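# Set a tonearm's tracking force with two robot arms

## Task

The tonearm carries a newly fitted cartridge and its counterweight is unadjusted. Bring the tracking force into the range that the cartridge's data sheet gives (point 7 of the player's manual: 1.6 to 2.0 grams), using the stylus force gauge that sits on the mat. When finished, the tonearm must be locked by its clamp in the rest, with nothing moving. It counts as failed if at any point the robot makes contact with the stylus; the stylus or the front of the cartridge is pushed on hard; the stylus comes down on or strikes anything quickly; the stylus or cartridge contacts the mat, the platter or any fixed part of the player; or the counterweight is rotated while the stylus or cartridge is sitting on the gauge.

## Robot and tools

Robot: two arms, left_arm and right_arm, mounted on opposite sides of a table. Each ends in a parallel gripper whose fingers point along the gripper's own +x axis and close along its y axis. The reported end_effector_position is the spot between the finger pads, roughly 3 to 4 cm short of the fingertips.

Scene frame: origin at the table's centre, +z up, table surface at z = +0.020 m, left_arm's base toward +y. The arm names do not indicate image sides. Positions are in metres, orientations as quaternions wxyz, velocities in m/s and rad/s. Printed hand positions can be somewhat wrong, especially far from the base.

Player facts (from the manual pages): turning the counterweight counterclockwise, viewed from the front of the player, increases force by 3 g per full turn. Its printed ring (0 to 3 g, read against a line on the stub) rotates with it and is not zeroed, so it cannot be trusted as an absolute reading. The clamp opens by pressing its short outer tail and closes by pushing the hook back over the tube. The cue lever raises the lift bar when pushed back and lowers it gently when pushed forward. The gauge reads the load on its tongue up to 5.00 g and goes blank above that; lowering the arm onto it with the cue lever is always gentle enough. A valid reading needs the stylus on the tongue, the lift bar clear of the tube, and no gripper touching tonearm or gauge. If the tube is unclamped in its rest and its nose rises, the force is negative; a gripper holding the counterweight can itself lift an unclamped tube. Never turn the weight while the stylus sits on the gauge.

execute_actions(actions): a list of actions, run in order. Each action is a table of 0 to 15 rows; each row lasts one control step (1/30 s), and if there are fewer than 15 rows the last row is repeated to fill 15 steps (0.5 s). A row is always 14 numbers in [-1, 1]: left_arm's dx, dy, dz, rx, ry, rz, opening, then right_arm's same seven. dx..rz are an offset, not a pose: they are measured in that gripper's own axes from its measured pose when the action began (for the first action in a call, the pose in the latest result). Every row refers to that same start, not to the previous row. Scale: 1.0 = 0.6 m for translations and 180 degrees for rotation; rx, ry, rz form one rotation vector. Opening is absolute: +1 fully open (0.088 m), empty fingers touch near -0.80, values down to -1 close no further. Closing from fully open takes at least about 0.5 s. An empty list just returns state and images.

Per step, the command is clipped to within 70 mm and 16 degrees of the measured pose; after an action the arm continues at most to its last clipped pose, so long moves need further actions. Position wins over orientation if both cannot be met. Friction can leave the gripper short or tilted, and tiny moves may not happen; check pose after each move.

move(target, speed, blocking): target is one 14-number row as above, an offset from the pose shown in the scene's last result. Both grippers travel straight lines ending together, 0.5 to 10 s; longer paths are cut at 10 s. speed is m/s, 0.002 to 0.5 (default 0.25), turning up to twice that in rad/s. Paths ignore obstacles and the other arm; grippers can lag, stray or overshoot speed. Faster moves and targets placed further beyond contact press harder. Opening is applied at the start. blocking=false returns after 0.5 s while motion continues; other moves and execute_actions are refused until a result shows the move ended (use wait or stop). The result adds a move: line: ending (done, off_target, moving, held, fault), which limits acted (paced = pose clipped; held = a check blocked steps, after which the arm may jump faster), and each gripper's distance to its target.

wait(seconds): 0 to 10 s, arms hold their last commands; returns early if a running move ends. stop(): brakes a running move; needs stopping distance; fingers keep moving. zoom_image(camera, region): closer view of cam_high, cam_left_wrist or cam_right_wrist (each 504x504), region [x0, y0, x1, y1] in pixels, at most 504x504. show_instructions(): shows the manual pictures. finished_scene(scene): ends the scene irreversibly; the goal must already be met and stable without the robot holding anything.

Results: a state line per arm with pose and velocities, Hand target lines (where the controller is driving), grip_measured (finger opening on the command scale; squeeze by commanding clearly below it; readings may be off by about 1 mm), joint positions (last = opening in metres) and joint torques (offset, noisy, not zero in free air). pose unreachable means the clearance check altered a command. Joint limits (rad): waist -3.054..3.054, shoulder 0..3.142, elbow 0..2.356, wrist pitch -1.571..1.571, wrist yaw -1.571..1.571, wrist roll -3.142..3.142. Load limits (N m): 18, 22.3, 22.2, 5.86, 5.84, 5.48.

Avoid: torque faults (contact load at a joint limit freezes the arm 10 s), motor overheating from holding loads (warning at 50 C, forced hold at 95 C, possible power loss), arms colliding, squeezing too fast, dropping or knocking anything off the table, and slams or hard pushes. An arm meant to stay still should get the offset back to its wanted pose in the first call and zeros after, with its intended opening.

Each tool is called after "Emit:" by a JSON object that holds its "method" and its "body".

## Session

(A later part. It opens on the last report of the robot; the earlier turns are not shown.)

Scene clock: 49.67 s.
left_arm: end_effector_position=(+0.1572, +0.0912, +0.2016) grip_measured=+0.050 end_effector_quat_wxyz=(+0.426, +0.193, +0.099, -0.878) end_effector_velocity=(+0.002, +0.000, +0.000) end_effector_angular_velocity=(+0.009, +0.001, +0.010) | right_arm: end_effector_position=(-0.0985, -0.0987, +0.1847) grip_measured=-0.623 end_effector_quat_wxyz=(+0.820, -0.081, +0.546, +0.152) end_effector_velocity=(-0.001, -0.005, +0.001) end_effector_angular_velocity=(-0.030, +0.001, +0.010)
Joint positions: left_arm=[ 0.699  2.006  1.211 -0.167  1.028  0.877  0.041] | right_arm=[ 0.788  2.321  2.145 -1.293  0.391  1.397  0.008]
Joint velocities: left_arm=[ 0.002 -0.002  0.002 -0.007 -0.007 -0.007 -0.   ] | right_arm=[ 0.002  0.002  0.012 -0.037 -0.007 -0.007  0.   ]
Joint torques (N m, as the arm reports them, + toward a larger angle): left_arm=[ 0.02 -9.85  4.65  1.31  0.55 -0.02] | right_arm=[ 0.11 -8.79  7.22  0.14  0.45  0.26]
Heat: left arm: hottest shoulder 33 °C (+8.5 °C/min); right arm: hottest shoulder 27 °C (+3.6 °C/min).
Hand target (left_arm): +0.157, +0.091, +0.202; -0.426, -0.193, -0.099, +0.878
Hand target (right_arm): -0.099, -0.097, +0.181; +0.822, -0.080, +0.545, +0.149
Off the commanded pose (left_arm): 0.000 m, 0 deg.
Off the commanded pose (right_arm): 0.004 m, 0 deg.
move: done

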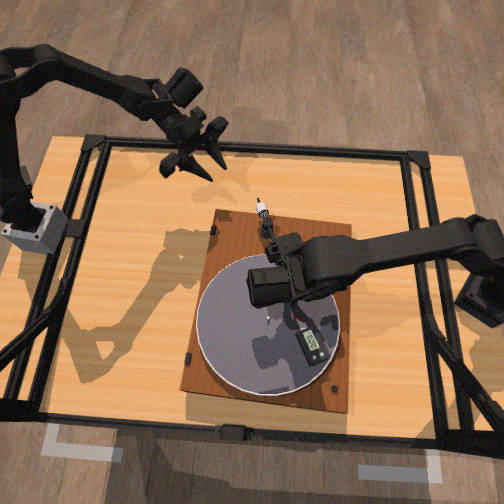

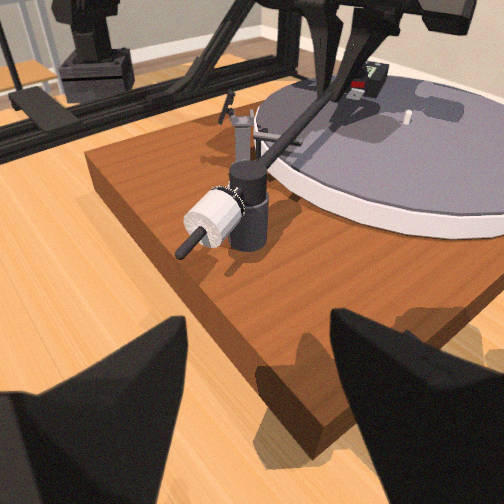

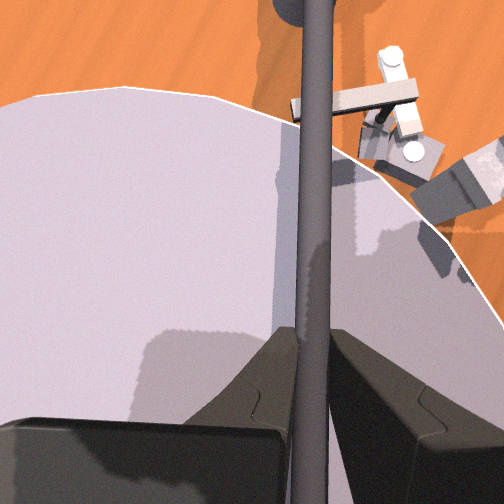

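Emit:
{"method": "execute_actions", "body": {"actions": [[[0,0,0,0,0,0,0.05,0,0,0,0,0,0,-0.65],[0,0,0,0,0,0,0.05,0,0,0,0,0,0,-0.635],[0,0,0,0,0,0,0.05,0,0,0,0,0,0,-0.625],[0,0,0,0,0,0,0.05,0,0,0,0,0,0,-0.615],[0,0,0,0,0,0,0.05,0,0,0,0,0,0,-0.605],[0,0,0,0,0,0,0.05,0,0,0,0,0,0,-0.595],[0,0,0,0,0,0,0.05,0,0,0,0,0,0,-0.58],[0,0,0,0,0,0,0.05,0,0,0,0,0,0,-0.55],[0,0,0,0,0,0,0.05,0,0,0,0,0,0,-0.5],[0,0,0,0,0,0,0.05,0,0,0,0,0,0,-0.4],[0,0,0,0,0,0,0.05,0,0,0,0,0,0,-0.25],[0,0,0,0,0,0,0.05,0,0,0,0,0,0,-0.1],[0,0,0,0,0,0,0.05,0,0,0,0,0,0,0.1],[0,0,0,0,0,0,0.05,0,0,0,0,0,0,0.3]]]}}

Emit:
{"method": "move", "body": {"target": [0,0,0,0,0,0,0.05,-0.06,-0.025,0.025,0,0,0.03,0.3], "speed": 0.08}}

Emit:
{"method": "zoom_image", "body": {"camera": "cam_left_wrist", "region": [300,40,400,140]}}

Emit:
{"method": "zoom_image", "body": {"camera": "cam_high", "region": [270,280,340,350]}}

Scene clock: 51.57 s.
left_arm: end_effector_position=(+0.1572, +0.0912, +0.2016) grip_measured=+0.050 end_effector_quat_wxyz=(+0.426, +0.193, +0.099, -0.878) end_effector_velocity=(+0.000, +0.002, -0.001) end_effector_angular_velocity=(+0.014, +0.004, +0.010) | right_arm: end_effector_position=(-0.0988, -0.0983, +0.1849) grip_measured=-0.019 end_effector_quat_wxyz=(+0.820, -0.080, +0.546, +0.152) end_effector_velocity=(+0.001, -0.002, -0.000) end_effector_angular_velocity=(-0.011, +0.005, +0.005)
Joint positions: left_arm=[ 0.699  2.006  1.211 -0.167  1.028  0.877  0.041] | right_arm=[ 0.789  2.322  2.147 -1.294  0.391  1.398  0.038]
Joint velocities: left_arm=[ 0.002 -0.007 -0.007 -0.007 -0.007 -0.007 -0.   ] | right_arm=[-0.002 -0.002 -0.002 -0.007 -0.007 -0.007  0.177]
Joint torques (N m, as the arm reports them, + toward a larger angle): left_arm=[-0.01 -9.85  4.63  1.31  0.55 -0.01] | right_arm=[ -0.03 -10.11   5.51   0.44   0.3   -0.06]
Heat: left arm: hottest shoulder 33 °C (+8.1 °C/min); right arm: hottest shoulder 27 °C (+3.5 °C/min).
Hand target (left_arm): +0.157, +0.091, +0.202; -0.426, -0.193, -0.099, +0.878
Hand target (right_arm): -0.099, -0.099, +0.185; +0.820, -0.081, +0.546, +0.152
Off the commanded pose (left_arm): 0.000 m, 0 deg.
Off the commanded pose (right_arm): 0.001 m, 0 deg.

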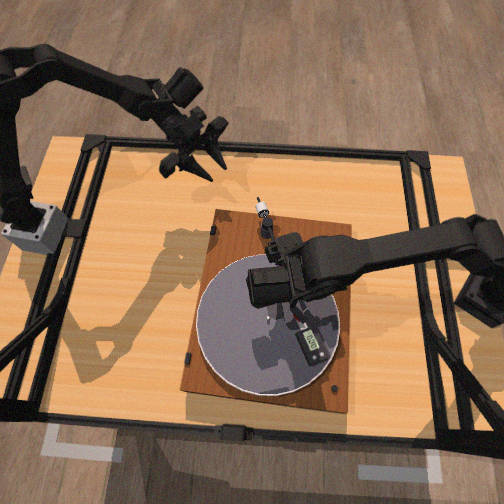

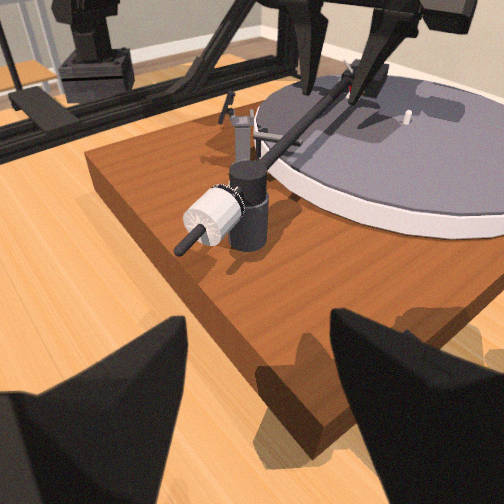

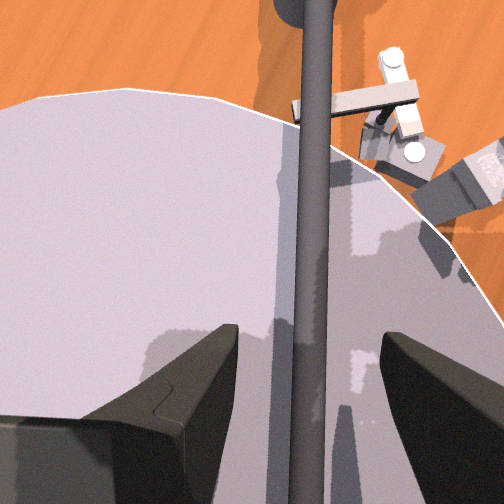

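Scene clock: 52.50 s.
left_arm: end_effector_position=(+0.1572, +0.0912, +0.2016) grip_measured=+0.050 end_effector_quat_wxyz=(+0.426, +0.193, +0.099, -0.878) end_effector_velocity=(-0.004, +0.002, -0.002) end_effector_angular_velocity=(+0.034, +0.022, +0.006) | right_arm: end_effector_position=(-0.0946, -0.1116, +0.2224) grip_measured=+0.300 end_effector_quat_wxyz=(+0.813, -0.052, +0.548, +0.189) end_effector_velocity=(+0.001, -0.004, -0.008) end_effector_angular_velocity=(-0.030, -0.002, +0.019)
Joint positions: left_arm=[ 0.699  2.006  1.211 -0.167  1.028  0.877  0.041] | right_arm=[ 0.78   2.157  2.015 -1.223  0.374  1.355  0.054]
Joint velocities: left_arm=[-0.007 -0.002 -0.002 -0.022 -0.007 -0.022 -0.   ] | right_arm=[-0.002 -0.002 -0.032  0.007 -0.007 -0.022 -0.   ]
Joint torques (N m, as the arm reports them, + toward a larger angle): left_arm=[ 0.02 -9.89  4.64  1.3   0.55  0.  ] | right_arm=[ -0.28 -10.42   4.65   0.82   0.19  -0.24]
Heat: left arm: hottest shoulder 33 °C (+8.0 °C/min); right arm: hottest shoulder 28 °C (+4.6 °C/min).
Hand target (left_arm): +0.157, +0.091, +0.202; -0.426, -0.193, -0.099, +0.878
Hand target (right_arm): -0.093, -0.114, +0.223; +0.812, -0.054, +0.549, +0.190
Off the commanded pose (left_arm): 0.000 m, 0 deg.
Off the commanded pose (right_arm): 0.003 m, 0 deg.
move: done

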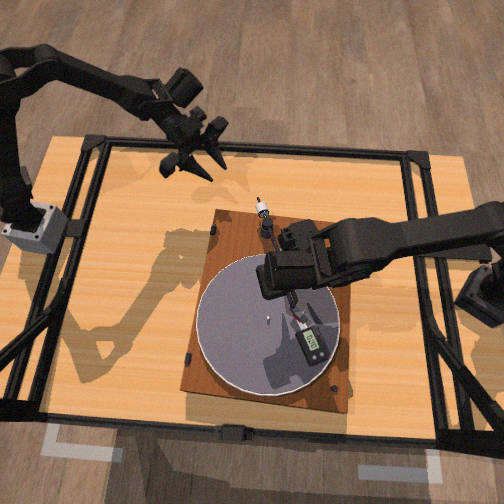

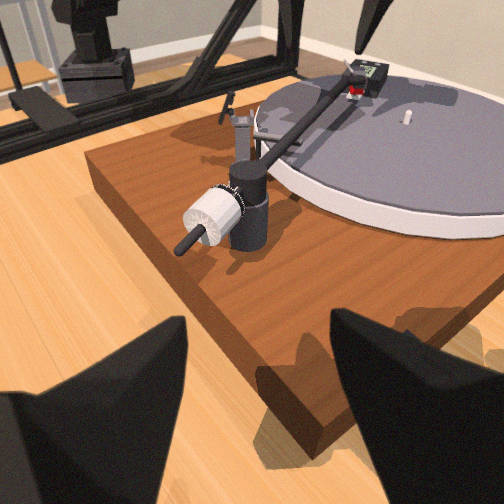

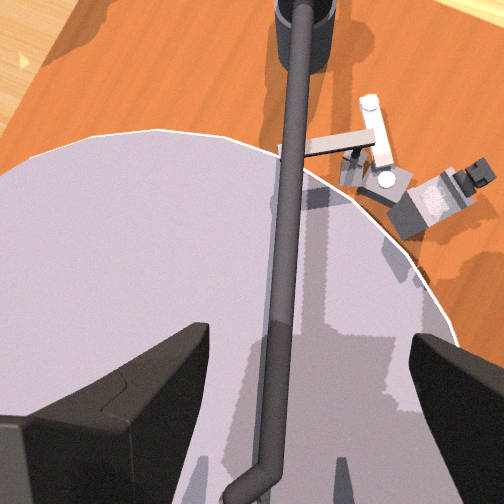

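Region (300, 40, 400, 140) of cam_left_wrist's 504x504 image, scaled by 5.040, with more detail than that image has.

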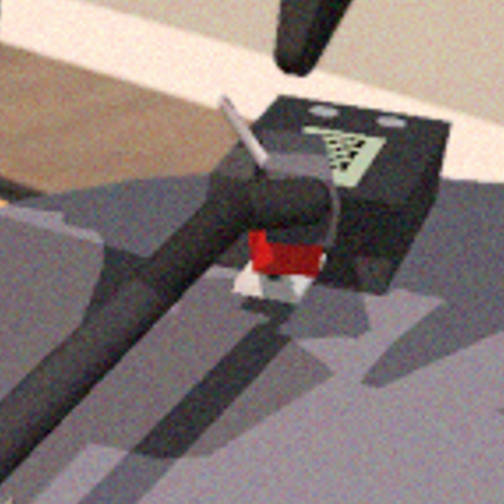

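Region (270, 280, 340, 350) of cam_high's 504x504 image, scaled by 7.200, with more detail than that image has.

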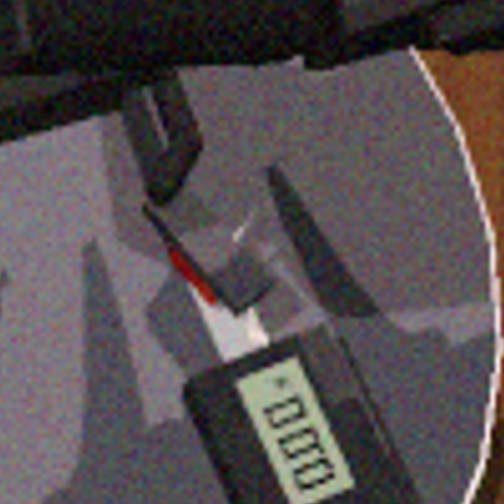

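Emit:
{"method": "move", "body": {"target": [0,0,0,0,0,0,0.05,0.11,-0.133,0.232,-0.31,0.052,0.271,-0.85], "speed": 0.4}}

Emit:
{"method": "move", "body": {"target": [0,0,0,0,0,0,0.05,0.11,-0.012,-0.012,0,0,0,-0.85], "speed": 0.12}}

Scene clock: 56.97 s.
left_arm: end_effector_position=(+0.1572, +0.0912, +0.2016) grip_measured=+0.050 end_effector_quat_wxyz=(+0.426, +0.193, +0.099, -0.878) end_effector_velocity=(-0.002, -0.000, +0.002) end_effector_angular_velocity=(-0.005, +0.006, -0.004) | right_arm: end_effector_position=(+0.0752, -0.1298, +0.2107) grip_measured=-0.798 end_effector_quat_wxyz=(+0.508, -0.205, +0.431, +0.717) end_effector_velocity=(+0.001, -0.004, -0.001) end_effector_angular_velocity=(-0.016, +0.009, +0.011)
Joint positions: left_arm=[ 0.699  2.006  1.211 -0.167  1.028  0.877  0.041] | right_arm=[ 0.091  2.042  1.673 -0.83  -0.668 -0.366  0.   ]
Joint velocities: left_arm=[-0.002 -0.002 -0.002  0.007  0.007 -0.007 -0.   ] | right_arm=[-0.007  0.007  0.012 -0.037 -0.007 -0.022  0.   ]
Joint torques (N m, as the arm reports them, + toward a larger angle): left_arm=[ 0.02 -9.84  4.66  1.31  0.56 -0.02] | right_arm=[-0.1  -7.4   7.33  0.65 -0.49 -0.29]
Heat: left arm: hottest shoulder 33 °C (+7.4 °C/min); right arm: hottest shoulder 29 °C (+5.3 °C/min).
Hand target (left_arm): +0.157, +0.091, +0.202; -0.426, -0.193, -0.099, +0.878
Hand target (right_arm): +0.076, -0.128, +0.207; +0.505, -0.206, +0.433, +0.718
Off the commanded pose (left_arm): 0.000 m, 0 deg.
Off the commanded pose (right_arm): 0.005 m, 0 deg.
move: done

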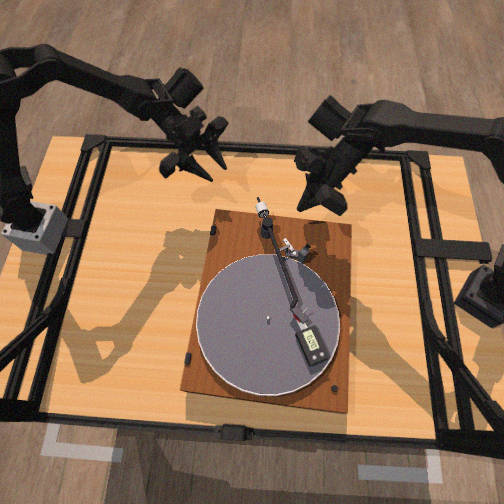

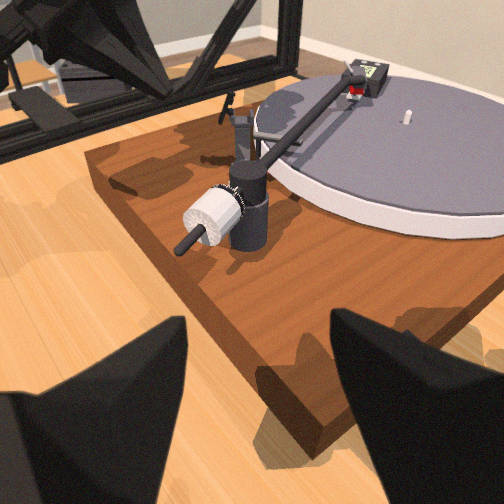

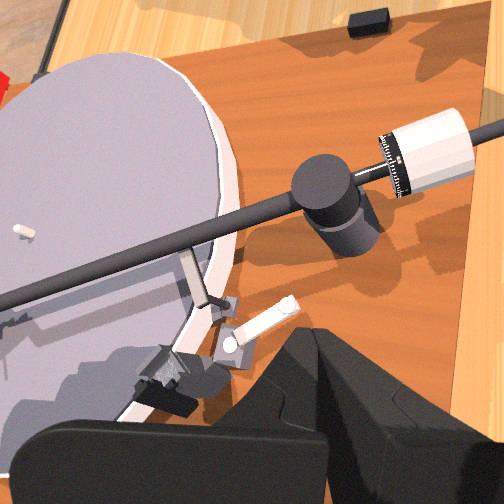

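Scene clock: 57.93 s.
left_arm: end_effector_position=(+0.1572, +0.0912, +0.2016) grip_measured=+0.050 end_effector_quat_wxyz=(+0.426, +0.193, +0.099, -0.878) end_effector_velocity=(-0.003, +0.004, -0.004) end_effector_angular_velocity=(+0.038, +0.020, +0.005) | right_arm: end_effector_position=(+0.0558, -0.0968, +0.1662) grip_measured=-0.798 end_effector_quat_wxyz=(+0.512, -0.203, +0.419, +0.722) end_effector_velocity=(-0.002, -0.002, +0.002) end_effector_angular_velocity=(+0.010, +0.009, +0.023)
Joint positions: left_arm=[ 0.699  2.006  1.211 -0.167  1.028  0.877  0.041] | right_arm=[ 0.166  2.132  1.616 -0.607 -0.641 -0.283  0.   ]
Joint velocities: left_arm=[-0.002 -0.002 -0.002 -0.037 -0.007 -0.007 -0.   ] | right_arm=[-0.002 -0.002 -0.002 -0.007 -0.022 -0.022  0.   ]
Joint torques (N m, as the arm reports them, + toward a larger angle): left_arm=[ 0.03 -9.86  4.66  1.3   0.55  0.  ] | right_arm=[ 0.13 -7.91  5.    1.21 -0.26  0.19]
Heat: left arm: hottest shoulder 33 °C (+7.2 °C/min); right arm: hottest shoulder 29 °C (+5.2 °C/min).
Hand target (left_arm): +0.157, +0.091, +0.202; -0.426, -0.193, -0.099, +0.878
Hand target (right_arm): +0.055, -0.099, +0.156; +0.509, -0.205, +0.431, +0.717
Off the commanded pose (left_arm): 0.000 m, 0 deg.
Off the commanded pose (right_arm): 0.011 m, 1 deg.
move: off_target (right_arm)

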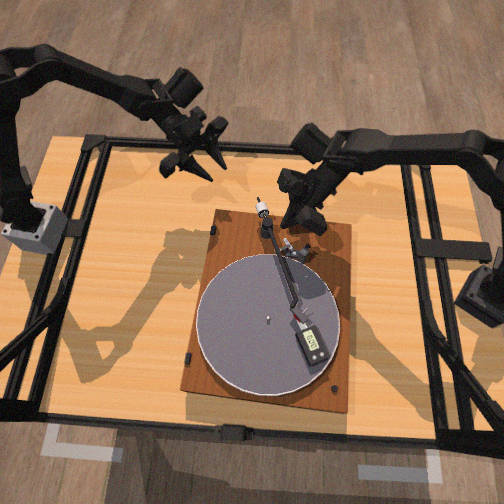

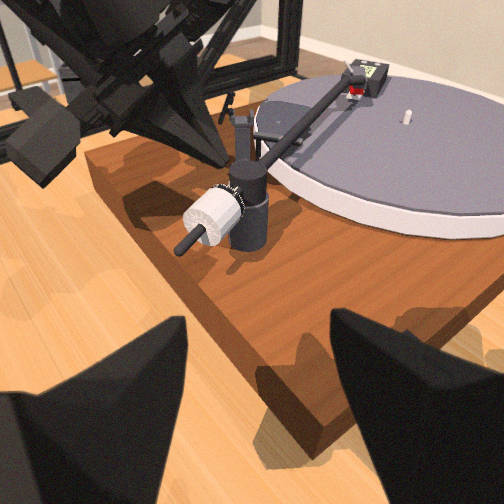

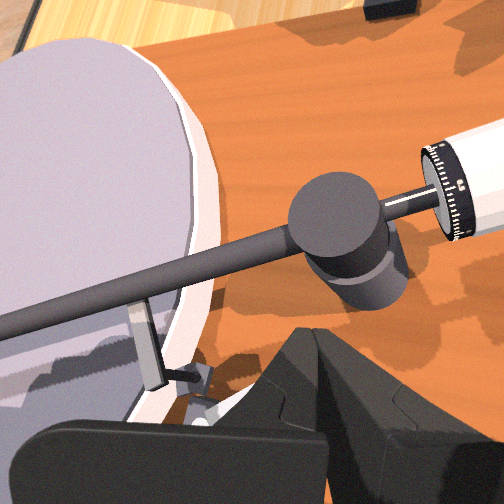

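Emit:
{"method": "move", "body": {"target": [0,0,0,0,0,0,0.05,0.066,-0.001,-0.037,0,0.008,0,-0.85], "speed": 0.06}}

Emit:
{"method": "zoom_image", "body": {"camera": "cam_high", "region": [240,190,340,290]}}

Scene clock: 59.63 s.
left_arm: end_effector_position=(+0.1572, +0.0912, +0.2016) grip_measured=+0.050 end_effector_quat_wxyz=(+0.426, +0.193, +0.099, -0.878) end_effector_velocity=(-0.001, +0.001, +0.001) end_effector_angular_velocity=(+0.018, +0.012, +0.011) | right_arm: end_effector_position=(+0.0400, -0.0892, +0.1370) grip_measured=-0.798 end_effector_quat_wxyz=(+0.510, -0.210, +0.412, +0.725) end_effector_velocity=(-0.001, +0.002, +0.004) end_effector_angular_velocity=(+0.016, +0.017, +0.002)
Joint positions: left_arm=[ 0.699  2.006  1.211 -0.167  1.028  0.877  0.041] | right_arm=[ 0.208  2.166  1.546 -0.477 -0.619 -0.257  0.   ]
Joint velocities: left_arm=[-0.002 -0.007 -0.002 -0.007 -0.007 -0.022 -0.   ] | right_arm=[-0.002 -0.002  0.002  0.007 -0.022  0.007  0.   ]
Joint torques (N m, as the arm reports them, + toward a larger angle): left_arm=[ 0.   -9.85  4.67  1.3   0.56 -0.01] | right_arm=[ 0.22 -7.8   4.63  1.27 -0.25  0.21]
Heat: left arm: hottest shoulder 34 °C (+8.0 °C/min); right arm: hottest shoulder 29 °C (+5.0 °C/min).
Hand target (left_arm): +0.157, +0.091, +0.202; -0.426, -0.193, -0.099, +0.878
Hand target (right_arm): +0.038, -0.092, +0.125; +0.506, -0.213, +0.425, +0.719
Off the commanded pose (left_arm): 0.000 m, 0 deg.
Off the commanded pose (right_arm): 0.013 m, 2 deg.
move: off_target (right_arm)

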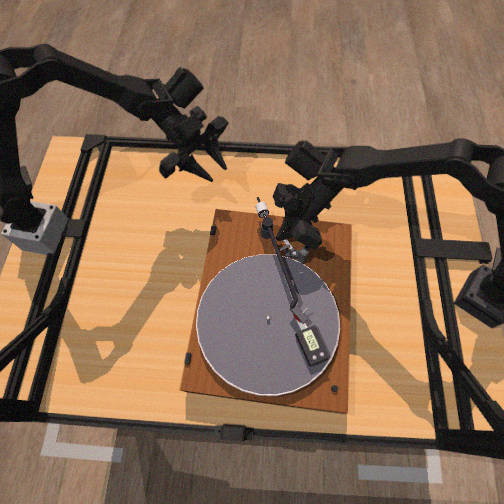

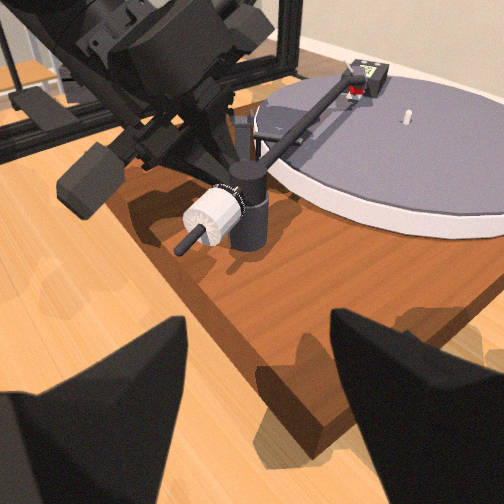

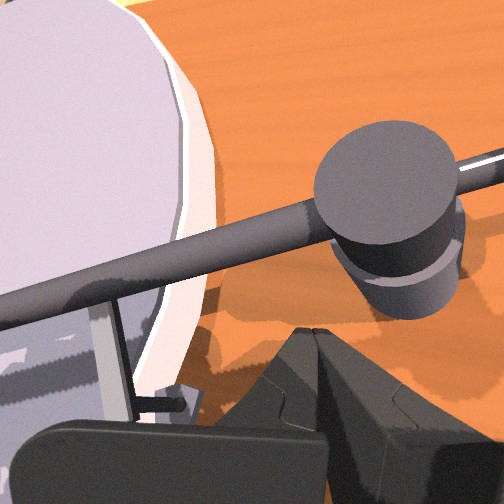

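Region (240, 190, 340, 290) of cam_high's 504x504 image, scaled by 5.040, with more detail than that image has.

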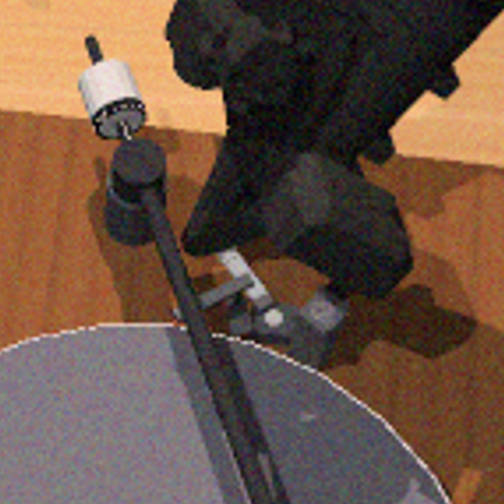

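Emit:
{"method": "move", "body": {"target": [0,0,0,0,0,0,0.05,-0.027,0.004,-0.043,0,0,0,-0.85], "speed": 0.04}}

Emit:
{"method": "zoom_image", "body": {"camera": "cam_high", "region": [240,210,350,370]}}

Scene clock: 61.17 s.
left_arm: end_effector_position=(+0.1572, +0.0912, +0.2016) grip_measured=+0.050 end_effector_quat_wxyz=(+0.426, +0.193, +0.099, -0.878) end_effector_velocity=(-0.002, +0.002, -0.003) end_effector_angular_velocity=(+0.018, +0.007, +0.005) | right_arm: end_effector_position=(+0.0476, -0.1145, +0.1392) grip_measured=-0.798 end_effector_quat_wxyz=(+0.518, -0.207, +0.406, +0.724) end_effector_velocity=(-0.003, -0.004, +0.001) end_effector_angular_velocity=(-0.000, +0.019, +0.013)
Joint positions: left_arm=[ 0.699  2.006  1.211 -0.167  1.028  0.877  0.041] | right_arm=[ 0.169  2.082  1.419 -0.434 -0.629 -0.286  0.   ]
Joint velocities: left_arm=[-0.002 -0.002 -0.007 -0.007 -0.007 -0.007  0.   ] | right_arm=[-0.002 -0.007 -0.012 -0.007 -0.022 -0.007  0.   ]
Joint torques (N m, as the arm reports them, + toward a larger angle): left_arm=[ 0.02 -9.85  4.64  1.3   0.56 -0.01] | right_arm=[ 0.6  -9.32  3.68  0.73 -0.49 -0.26]
Heat: left arm: hottest shoulder 34 °C (+8.1 °C/min); right arm: hottest shoulder 29 °C (+5.1 °C/min).
Hand target (left_arm): +0.157, +0.091, +0.202; -0.426, -0.193, -0.099, +0.878
Hand target (right_arm): +0.041, -0.120, +0.135; +0.510, -0.210, +0.412, +0.725
Off the commanded pose (left_arm): 0.000 m, 0 deg.
Off the commanded pose (right_arm): 0.009 m, 1 deg.
move: off_target (right_arm)

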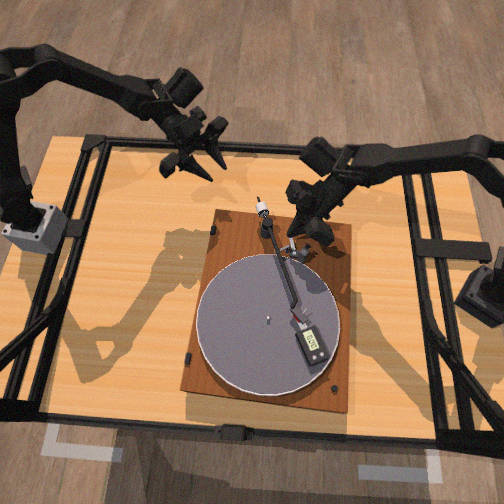

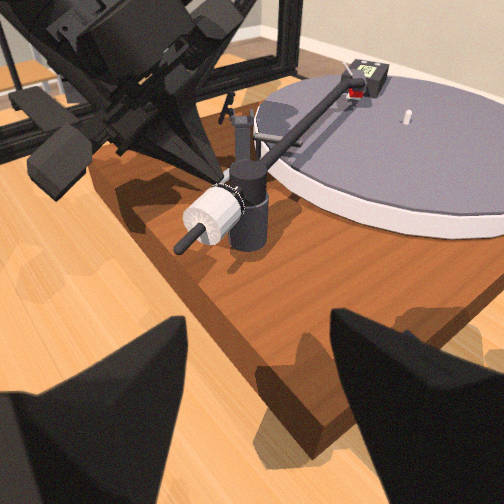

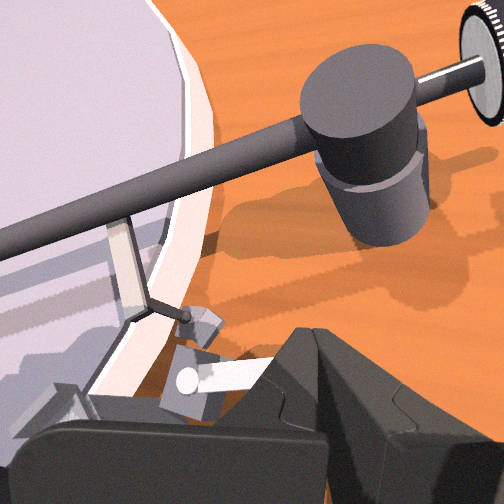

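Region (240, 210, 350, 370) of cam_high's 504x504 image, scaled by 3.150, with more detail than that image has; it fills the left 346 columns of this view, and the rest is white.

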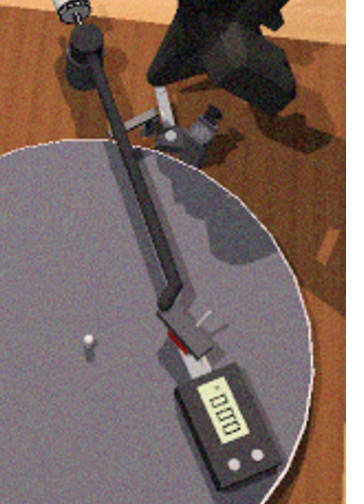

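Emit:
{"method": "move", "body": {"target": [0,0,0,0,0,0,0.05,-0.01,0.007,-0.026,0,0,0,-0.85], "speed": 0.04}}

Emit:
{"method": "wait", "body": {"seconds": 5}}

Emit:
{"method": "zoom_image", "body": {"camera": "cam_high", "region": [270,290,350,370]}}

Scene clock: 62.43 s.
left_arm: end_effector_position=(+0.1572, +0.0912, +0.2016) grip_measured=+0.050 end_effector_quat_wxyz=(+0.426, +0.193, +0.099, -0.878) end_effector_velocity=(-0.001, +0.001, -0.003) end_effector_angular_velocity=(+0.009, -0.004, -0.001) | right_arm: end_effector_position=(+0.0484, -0.1265, +0.1390) grip_measured=-0.798 end_effector_quat_wxyz=(+0.524, -0.205, +0.402, +0.723) end_effector_velocity=(+0.001, -0.003, -0.000) end_effector_angular_velocity=(+0.002, -0.011, -0.001)
Joint positions: left_arm=[ 0.699  2.006  1.211 -0.167  1.028  0.877  0.041] | right_arm=[ 0.156  2.04   1.348 -0.399 -0.629 -0.292  0.   ]
Joint velocities: left_arm=[-0.002  0.002 -0.002 -0.007 -0.007  0.007 -0.   ] | right_arm=[-0.002 -0.012 -0.017  0.007  0.007 -0.007  0.   ]
Joint torques (N m, as the arm reports them, + toward a larger angle): left_arm=[ 0.   -9.89  4.64  1.3   0.56  0.  ] | right_arm=[ 0.45 -9.23  3.94  1.05 -0.48 -0.22]
Heat: left arm: hottest shoulder 34 °C (+8.1 °C/min); right arm: hottest shoulder 29 °C (+5.0 °C/min).
Hand target (left_arm): +0.157, +0.091, +0.202; -0.426, -0.193, -0.099, +0.878
Hand target (right_arm): +0.044, -0.131, +0.136; +0.518, -0.207, +0.406, +0.724
Off the commanded pose (left_arm): 0.000 m, 0 deg.
Off the commanded pose (right_arm): 0.007 m, 1 deg.
move: done

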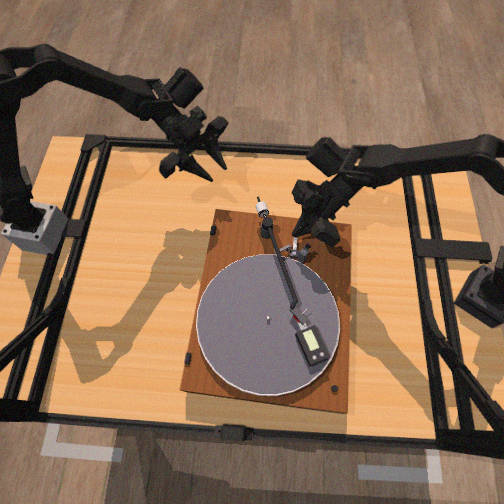

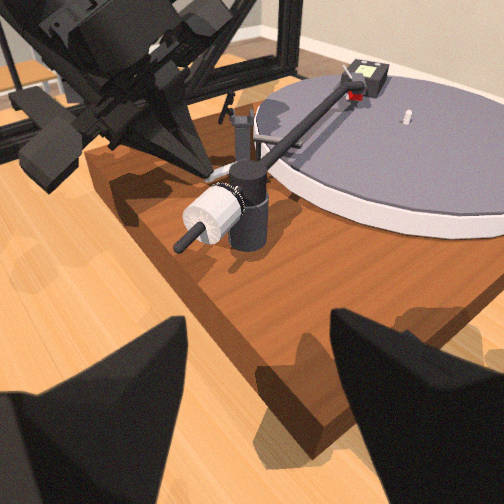

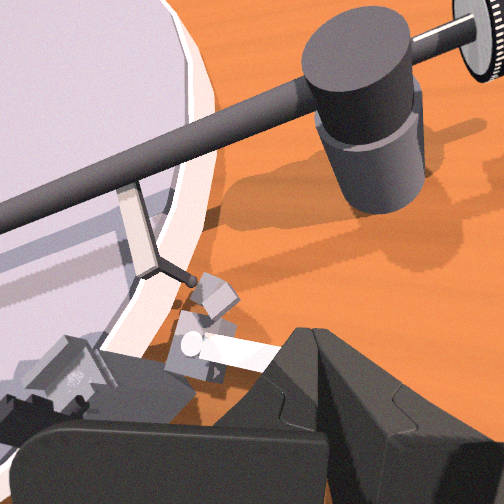

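Scene clock: 67.43 s.
left_arm: end_effector_position=(+0.1572, +0.0912, +0.2016) grip_measured=+0.050 end_effector_quat_wxyz=(+0.426, +0.193, +0.099, -0.878) end_effector_velocity=(-0.003, +0.000, -0.001) end_effector_angular_velocity=(+0.030, +0.025, +0.012) | right_arm: end_effector_position=(+0.0484, -0.1269, +0.1391) grip_measured=-0.798 end_effector_quat_wxyz=(+0.524, -0.205, +0.402, +0.723) end_effector_velocity=(-0.004, -0.004, +0.000) end_effector_angular_velocity=(-0.014, +0.031, +0.002)
Joint positions: left_arm=[ 0.699  2.006  1.211 -0.167  1.028  0.877  0.041] | right_arm=[ 0.156  2.038  1.346 -0.398 -0.629 -0.292  0.   ]
Joint velocities: left_arm=[-0.007 -0.002 -0.002 -0.007 -0.007 -0.037 -0.   ] | right_arm=[-0.002 -0.002 -0.002 -0.022 -0.022  0.007  0.   ]
Joint torques (N m, as the arm reports them, + toward a larger angle): left_arm=[ 0.03 -9.9   4.65  1.3   0.55 -0.01] | right_arm=[ 0.34 -9.07  3.91  0.98 -0.48 -0.23]
Heat: left arm: hottest shoulder 34 °C (+8.1 °C/min); right arm: hottest shoulder 30 °C (+6.1 °C/min).
Hand target (left_arm): +0.157, +0.091, +0.202; -0.426, -0.193, -0.099, +0.878
Hand target (right_arm): +0.044, -0.131, +0.136; +0.518, -0.207, +0.406, +0.724
Off the commanded pose (left_arm): 0.000 m, 0 deg.
Off the commanded pose (right_arm): 0.007 m, 1 deg.
wait: 5.00 s; at rest by 0.17 s

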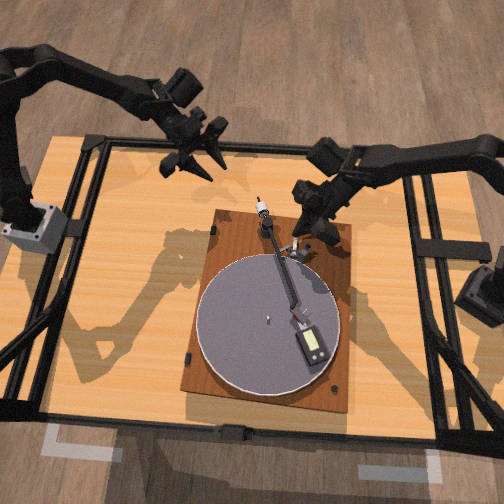

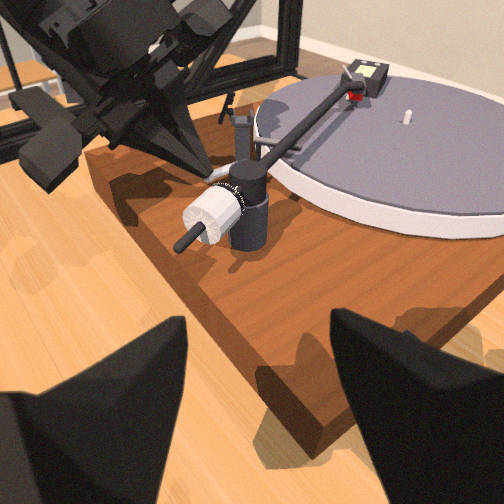

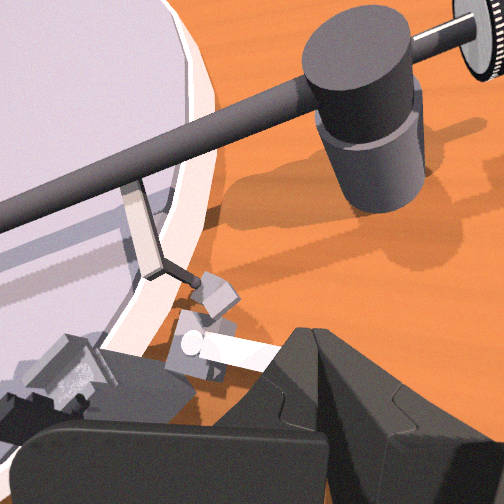

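Region (270, 290, 350, 370) of cam_high's 504x504 image, scaled by 6.300, with more detail than that image has.

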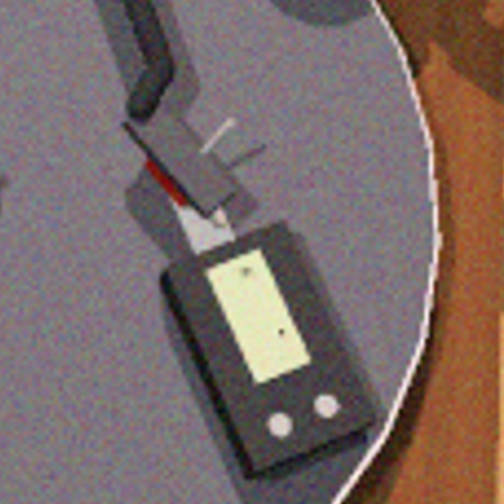

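Emit:
{"method": "move", "body": {"target": [0,0,0,0,0,0,0.05,-0.055,0,0,0,0,0,-0.85], "speed": 0.1}}

Emit:
{"method": "move", "body": {"target": [0,0,0,0,0,0,0.05,0.045,0.003,-0.05,0,0.01,0,-0.85], "speed": 0.1}}

Scene clock: 69.40 s.
left_arm: end_effector_position=(+0.1572, +0.0912, +0.2016) grip_measured=+0.050 end_effector_quat_wxyz=(+0.426, +0.193, +0.099, -0.878) end_effector_velocity=(-0.006, +0.002, -0.001) end_effector_angular_velocity=(+0.019, +0.022, -0.008) | right_arm: end_effector_position=(+0.0599, -0.1459, +0.1580) grip_measured=-0.798 end_effector_quat_wxyz=(+0.523, -0.205, +0.407, +0.720) end_effector_velocity=(-0.003, -0.001, +0.002) end_effector_angular_velocity=(+0.004, +0.003, +0.011)
Joint positions: left_arm=[ 0.699  2.006  1.211 -0.167  1.028  0.877  0.041] | right_arm=[ 0.108  1.977  1.346 -0.5   -0.649 -0.342  0.   ]
Joint velocities: left_arm=[-0.007 -0.002 -0.002 -0.022  0.007 -0.007 -0.   ] | right_arm=[ 0.002 -0.007 -0.002 -0.007 -0.007 -0.007  0.   ]
Joint torques (N m, as the arm reports them, + toward a larger angle): left_arm=[ 0.02 -9.84  4.7   1.31  0.56 -0.01] | right_arm=[-0.24 -9.27  5.9   0.79 -0.45 -0.31]
Heat: left arm: hottest shoulder 34 °C (+8.1 °C/min); right arm: hottest shoulder 30 °C (+5.1 °C/min).
Hand target (left_arm): +0.157, +0.091, +0.202; -0.426, -0.193, -0.099, +0.878
Hand target (right_arm): +0.060, -0.146, +0.163; +0.524, -0.205, +0.402, +0.723
Off the commanded pose (left_arm): 0.000 m, 0 deg.
Off the commanded pose (right_arm): 0.005 m, 1 deg.
move: done

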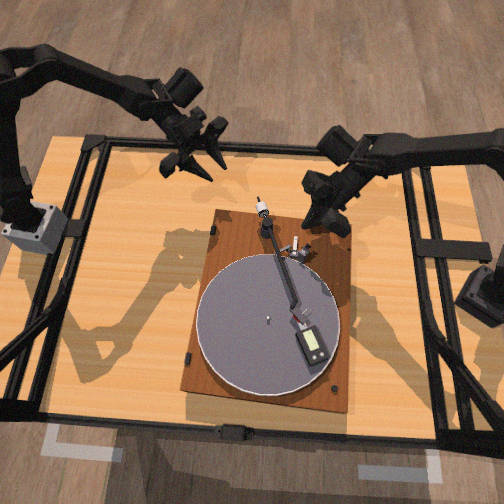

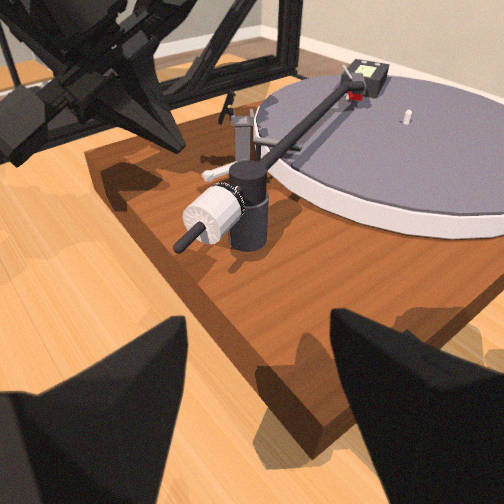

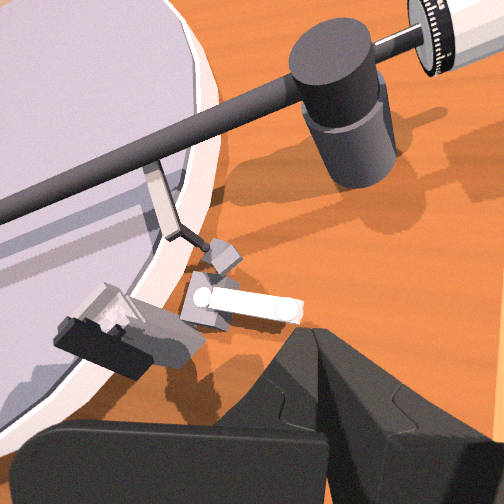

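Scene clock: 70.23 s.
left_arm: end_effector_position=(+0.1572, +0.0912, +0.2016) grip_measured=+0.050 end_effector_quat_wxyz=(+0.426, +0.193, +0.099, -0.878) end_effector_velocity=(+0.003, +0.000, -0.003) end_effector_angular_velocity=(+0.020, -0.006, +0.018) | right_arm: end_effector_position=(+0.0468, -0.1512, +0.1312) grip_measured=-0.798 end_effector_quat_wxyz=(+0.520, -0.214, +0.403, +0.722) end_effector_velocity=(-0.003, -0.002, -0.001) end_effector_angular_velocity=(+0.001, +0.019, +0.012)
Joint positions: left_arm=[ 0.699  2.006  1.211 -0.167  1.028  0.877  0.041] | right_arm=[ 0.134  1.985  1.244 -0.385 -0.63  -0.337  0.   ]
Joint velocities: left_arm=[ 0.002  0.002  0.002 -0.007 -0.022 -0.007  0.   ] | right_arm=[-0.002  0.002 -0.002 -0.007 -0.022 -0.007  0.   ]
Joint torques (N m, as the arm reports them, + toward a larger angle): left_arm=[ 0.03 -9.87  4.65  1.3   0.55  0.  ] | right_arm=[ 0.24 -6.77  4.33  1.23 -0.26  0.17]
Heat: left arm: hottest shoulder 34 °C (+8.1 °C/min); right arm: hottest shoulder 30 °C (+5.1 °C/min).
Hand target (left_arm): +0.157, +0.091, +0.202; -0.426, -0.193, -0.099, +0.878
Hand target (right_arm): +0.044, -0.154, +0.122; +0.516, -0.216, +0.415, +0.717
Off the commanded pose (left_arm): 0.000 m, 0 deg.
Off the commanded pose (right_arm): 0.010 m, 2 deg.
move: off_target (right_arm)

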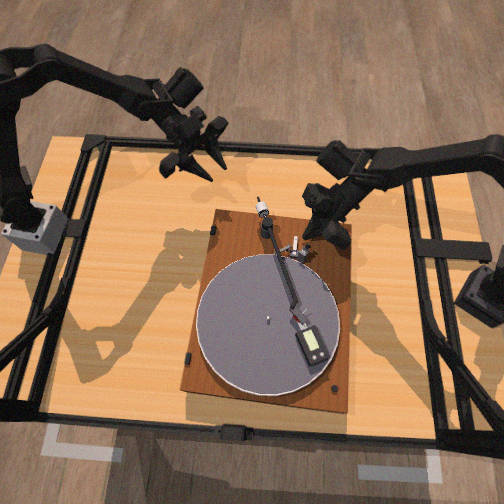

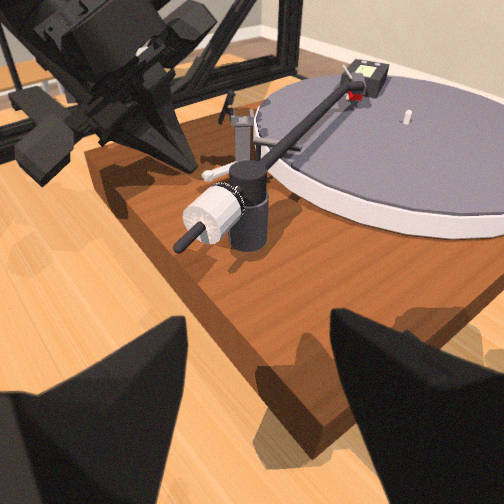

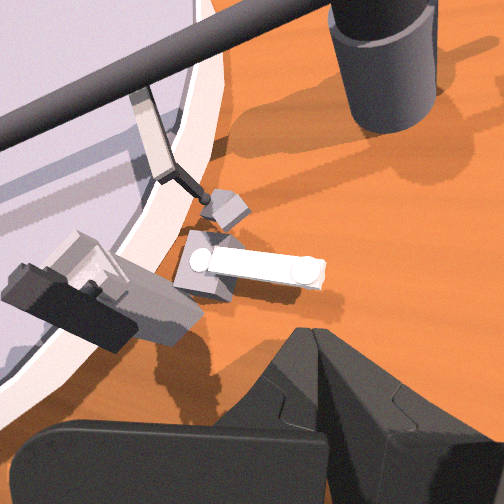

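Emit:
{"method": "move", "body": {"target": [0,0,0,0,0,0,0.05,0.051,0.008,0.048,0,0,0,-0.85], "speed": 0.04}}

Emit:
{"method": "move", "body": {"target": [0,0,0,0,0,0,0.05,-0.165,0.04,0.03,0,0,0,-0.85], "speed": 0.25}}

Scene clock: 72.37 s.
left_arm: end_effector_position=(+0.1572, +0.0912, +0.2016) grip_measured=+0.050 end_effector_quat_wxyz=(+0.426, +0.193, +0.099, -0.878) end_effector_velocity=(+0.001, +0.001, -0.003) end_effector_angular_velocity=(+0.018, +0.007, +0.010) | right_arm: end_effector_position=(+0.0368, -0.1159, +0.1343) grip_measured=-0.798 end_effector_quat_wxyz=(+0.523, -0.213, +0.400, +0.722) end_effector_velocity=(+0.001, -0.003, -0.005) end_effector_angular_velocity=(-0.025, +0.000, -0.001)
Joint positions: left_arm=[ 0.699  2.006  1.211 -0.167  1.028  0.877  0.041] | right_arm=[ 0.196  2.062  1.365 -0.378 -0.602 -0.266  0.   ]
Joint velocities: left_arm=[ 0.002  0.002 -0.002 -0.007 -0.007 -0.007 -0.   ] | right_arm=[-0.002  0.007  0.002 -0.022  0.007 -0.007  0.   ]
Joint torques (N m, as the arm reports them, + toward a larger angle): left_arm=[ 0.01 -9.86  4.62  1.31  0.55 -0.01] | right_arm=[ 0.88 -6.03  7.47  1.6  -0.2   0.21]
Heat: left arm: hottest shoulder 35 °C (+8.1 °C/min); right arm: hottest shoulder 30 °C (+5.1 °C/min).
Hand target (left_arm): +0.157, +0.091, +0.202; -0.426, -0.193, -0.099, +0.878
Hand target (right_arm): +0.035, -0.111, +0.127; +0.520, -0.215, +0.403, +0.721
Off the commanded pose (left_arm): 0.000 m, 0 deg.
Off the commanded pose (right_arm): 0.009 m, 1 deg.
move: off_target (right_arm)

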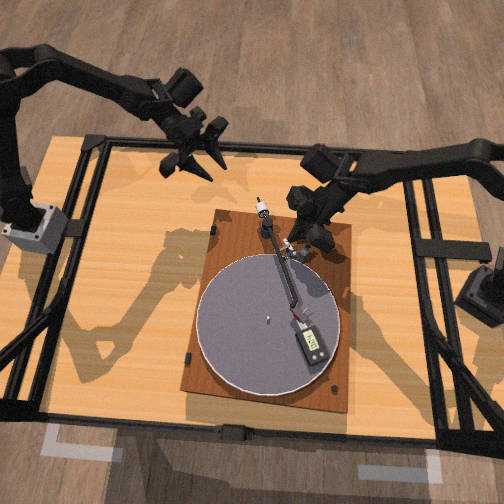

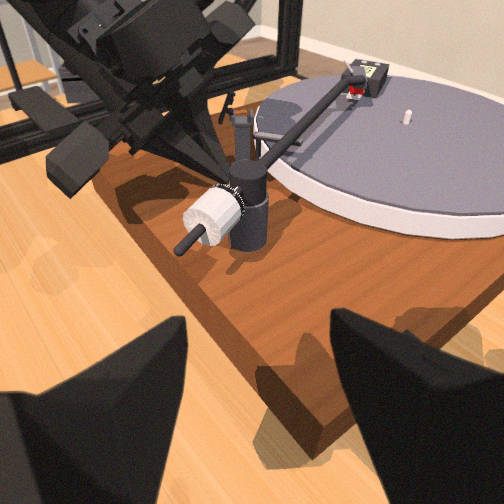

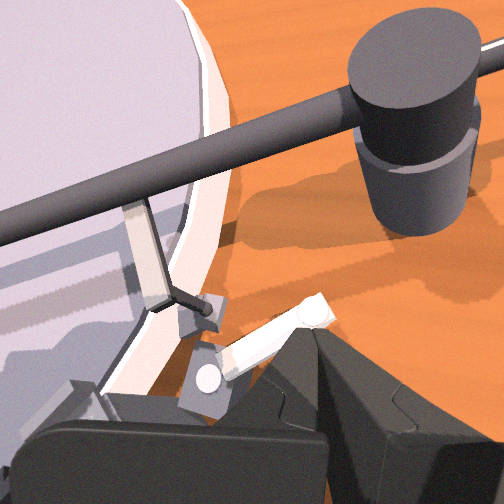

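Scene clock: 73.30 s.
left_arm: end_effector_position=(+0.1572, +0.0912, +0.2016) grip_measured=+0.050 end_effector_quat_wxyz=(+0.426, +0.193, +0.099, -0.878) end_effector_velocity=(-0.001, -0.002, -0.001) end_effector_angular_velocity=(-0.001, -0.024, +0.002) | right_arm: end_effector_position=(+0.0510, -0.1631, +0.2197) grip_measured=-0.798 end_effector_quat_wxyz=(+0.521, -0.213, +0.406, +0.720) end_effector_velocity=(-0.001, -0.005, -0.006) end_effector_angular_velocity=(-0.034, +0.013, -0.011)
Joint positions: left_arm=[ 0.699  2.006  1.211 -0.167  1.028  0.877  0.041] | right_arm=[ 0.11   1.845  1.428 -0.725 -0.64  -0.358  0.   ]
Joint velocities: left_arm=[-0.007 -0.002 -0.002  0.007 -0.022  0.007 -0.   ] | right_arm=[-0.002  0.002 -0.007 -0.022  0.007  0.007  0.   ]
Joint torques (N m, as the arm reports them, + toward a larger angle): left_arm=[ 0.02 -9.85  4.65  1.31  0.55 -0.01] | right_arm=[-0.29 -8.28  7.12  0.73 -0.4  -0.27]
Heat: left arm: hottest shoulder 35 °C (+8.1 °C/min); right arm: hottest shoulder 30 °C (+5.1 °C/min).
Hand target (left_arm): +0.157, +0.091, +0.202; -0.426, -0.193, -0.099, +0.878
Hand target (right_arm): +0.052, -0.163, +0.225; +0.523, -0.212, +0.400, +0.723
Off the commanded pose (left_arm): 0.000 m, 0 deg.
Off the commanded pose (right_arm): 0.006 m, 1 deg.
move: done

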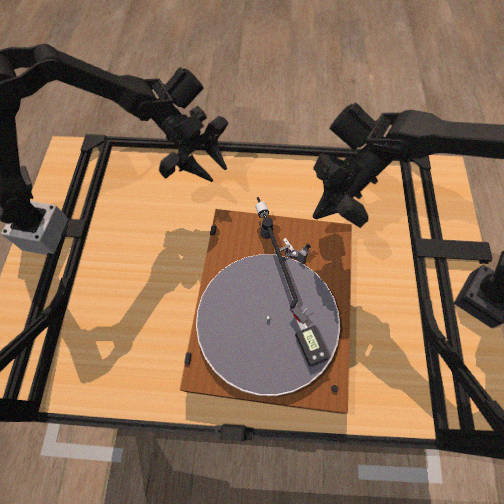

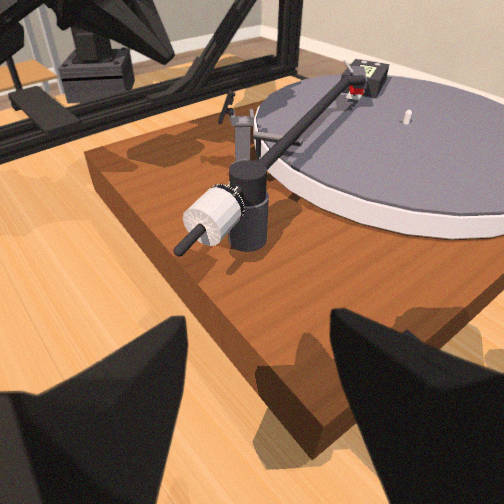

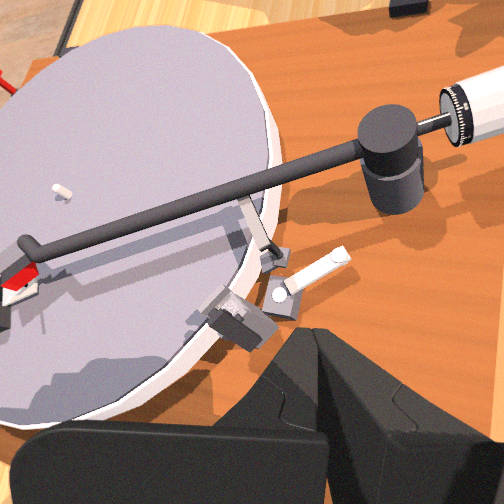

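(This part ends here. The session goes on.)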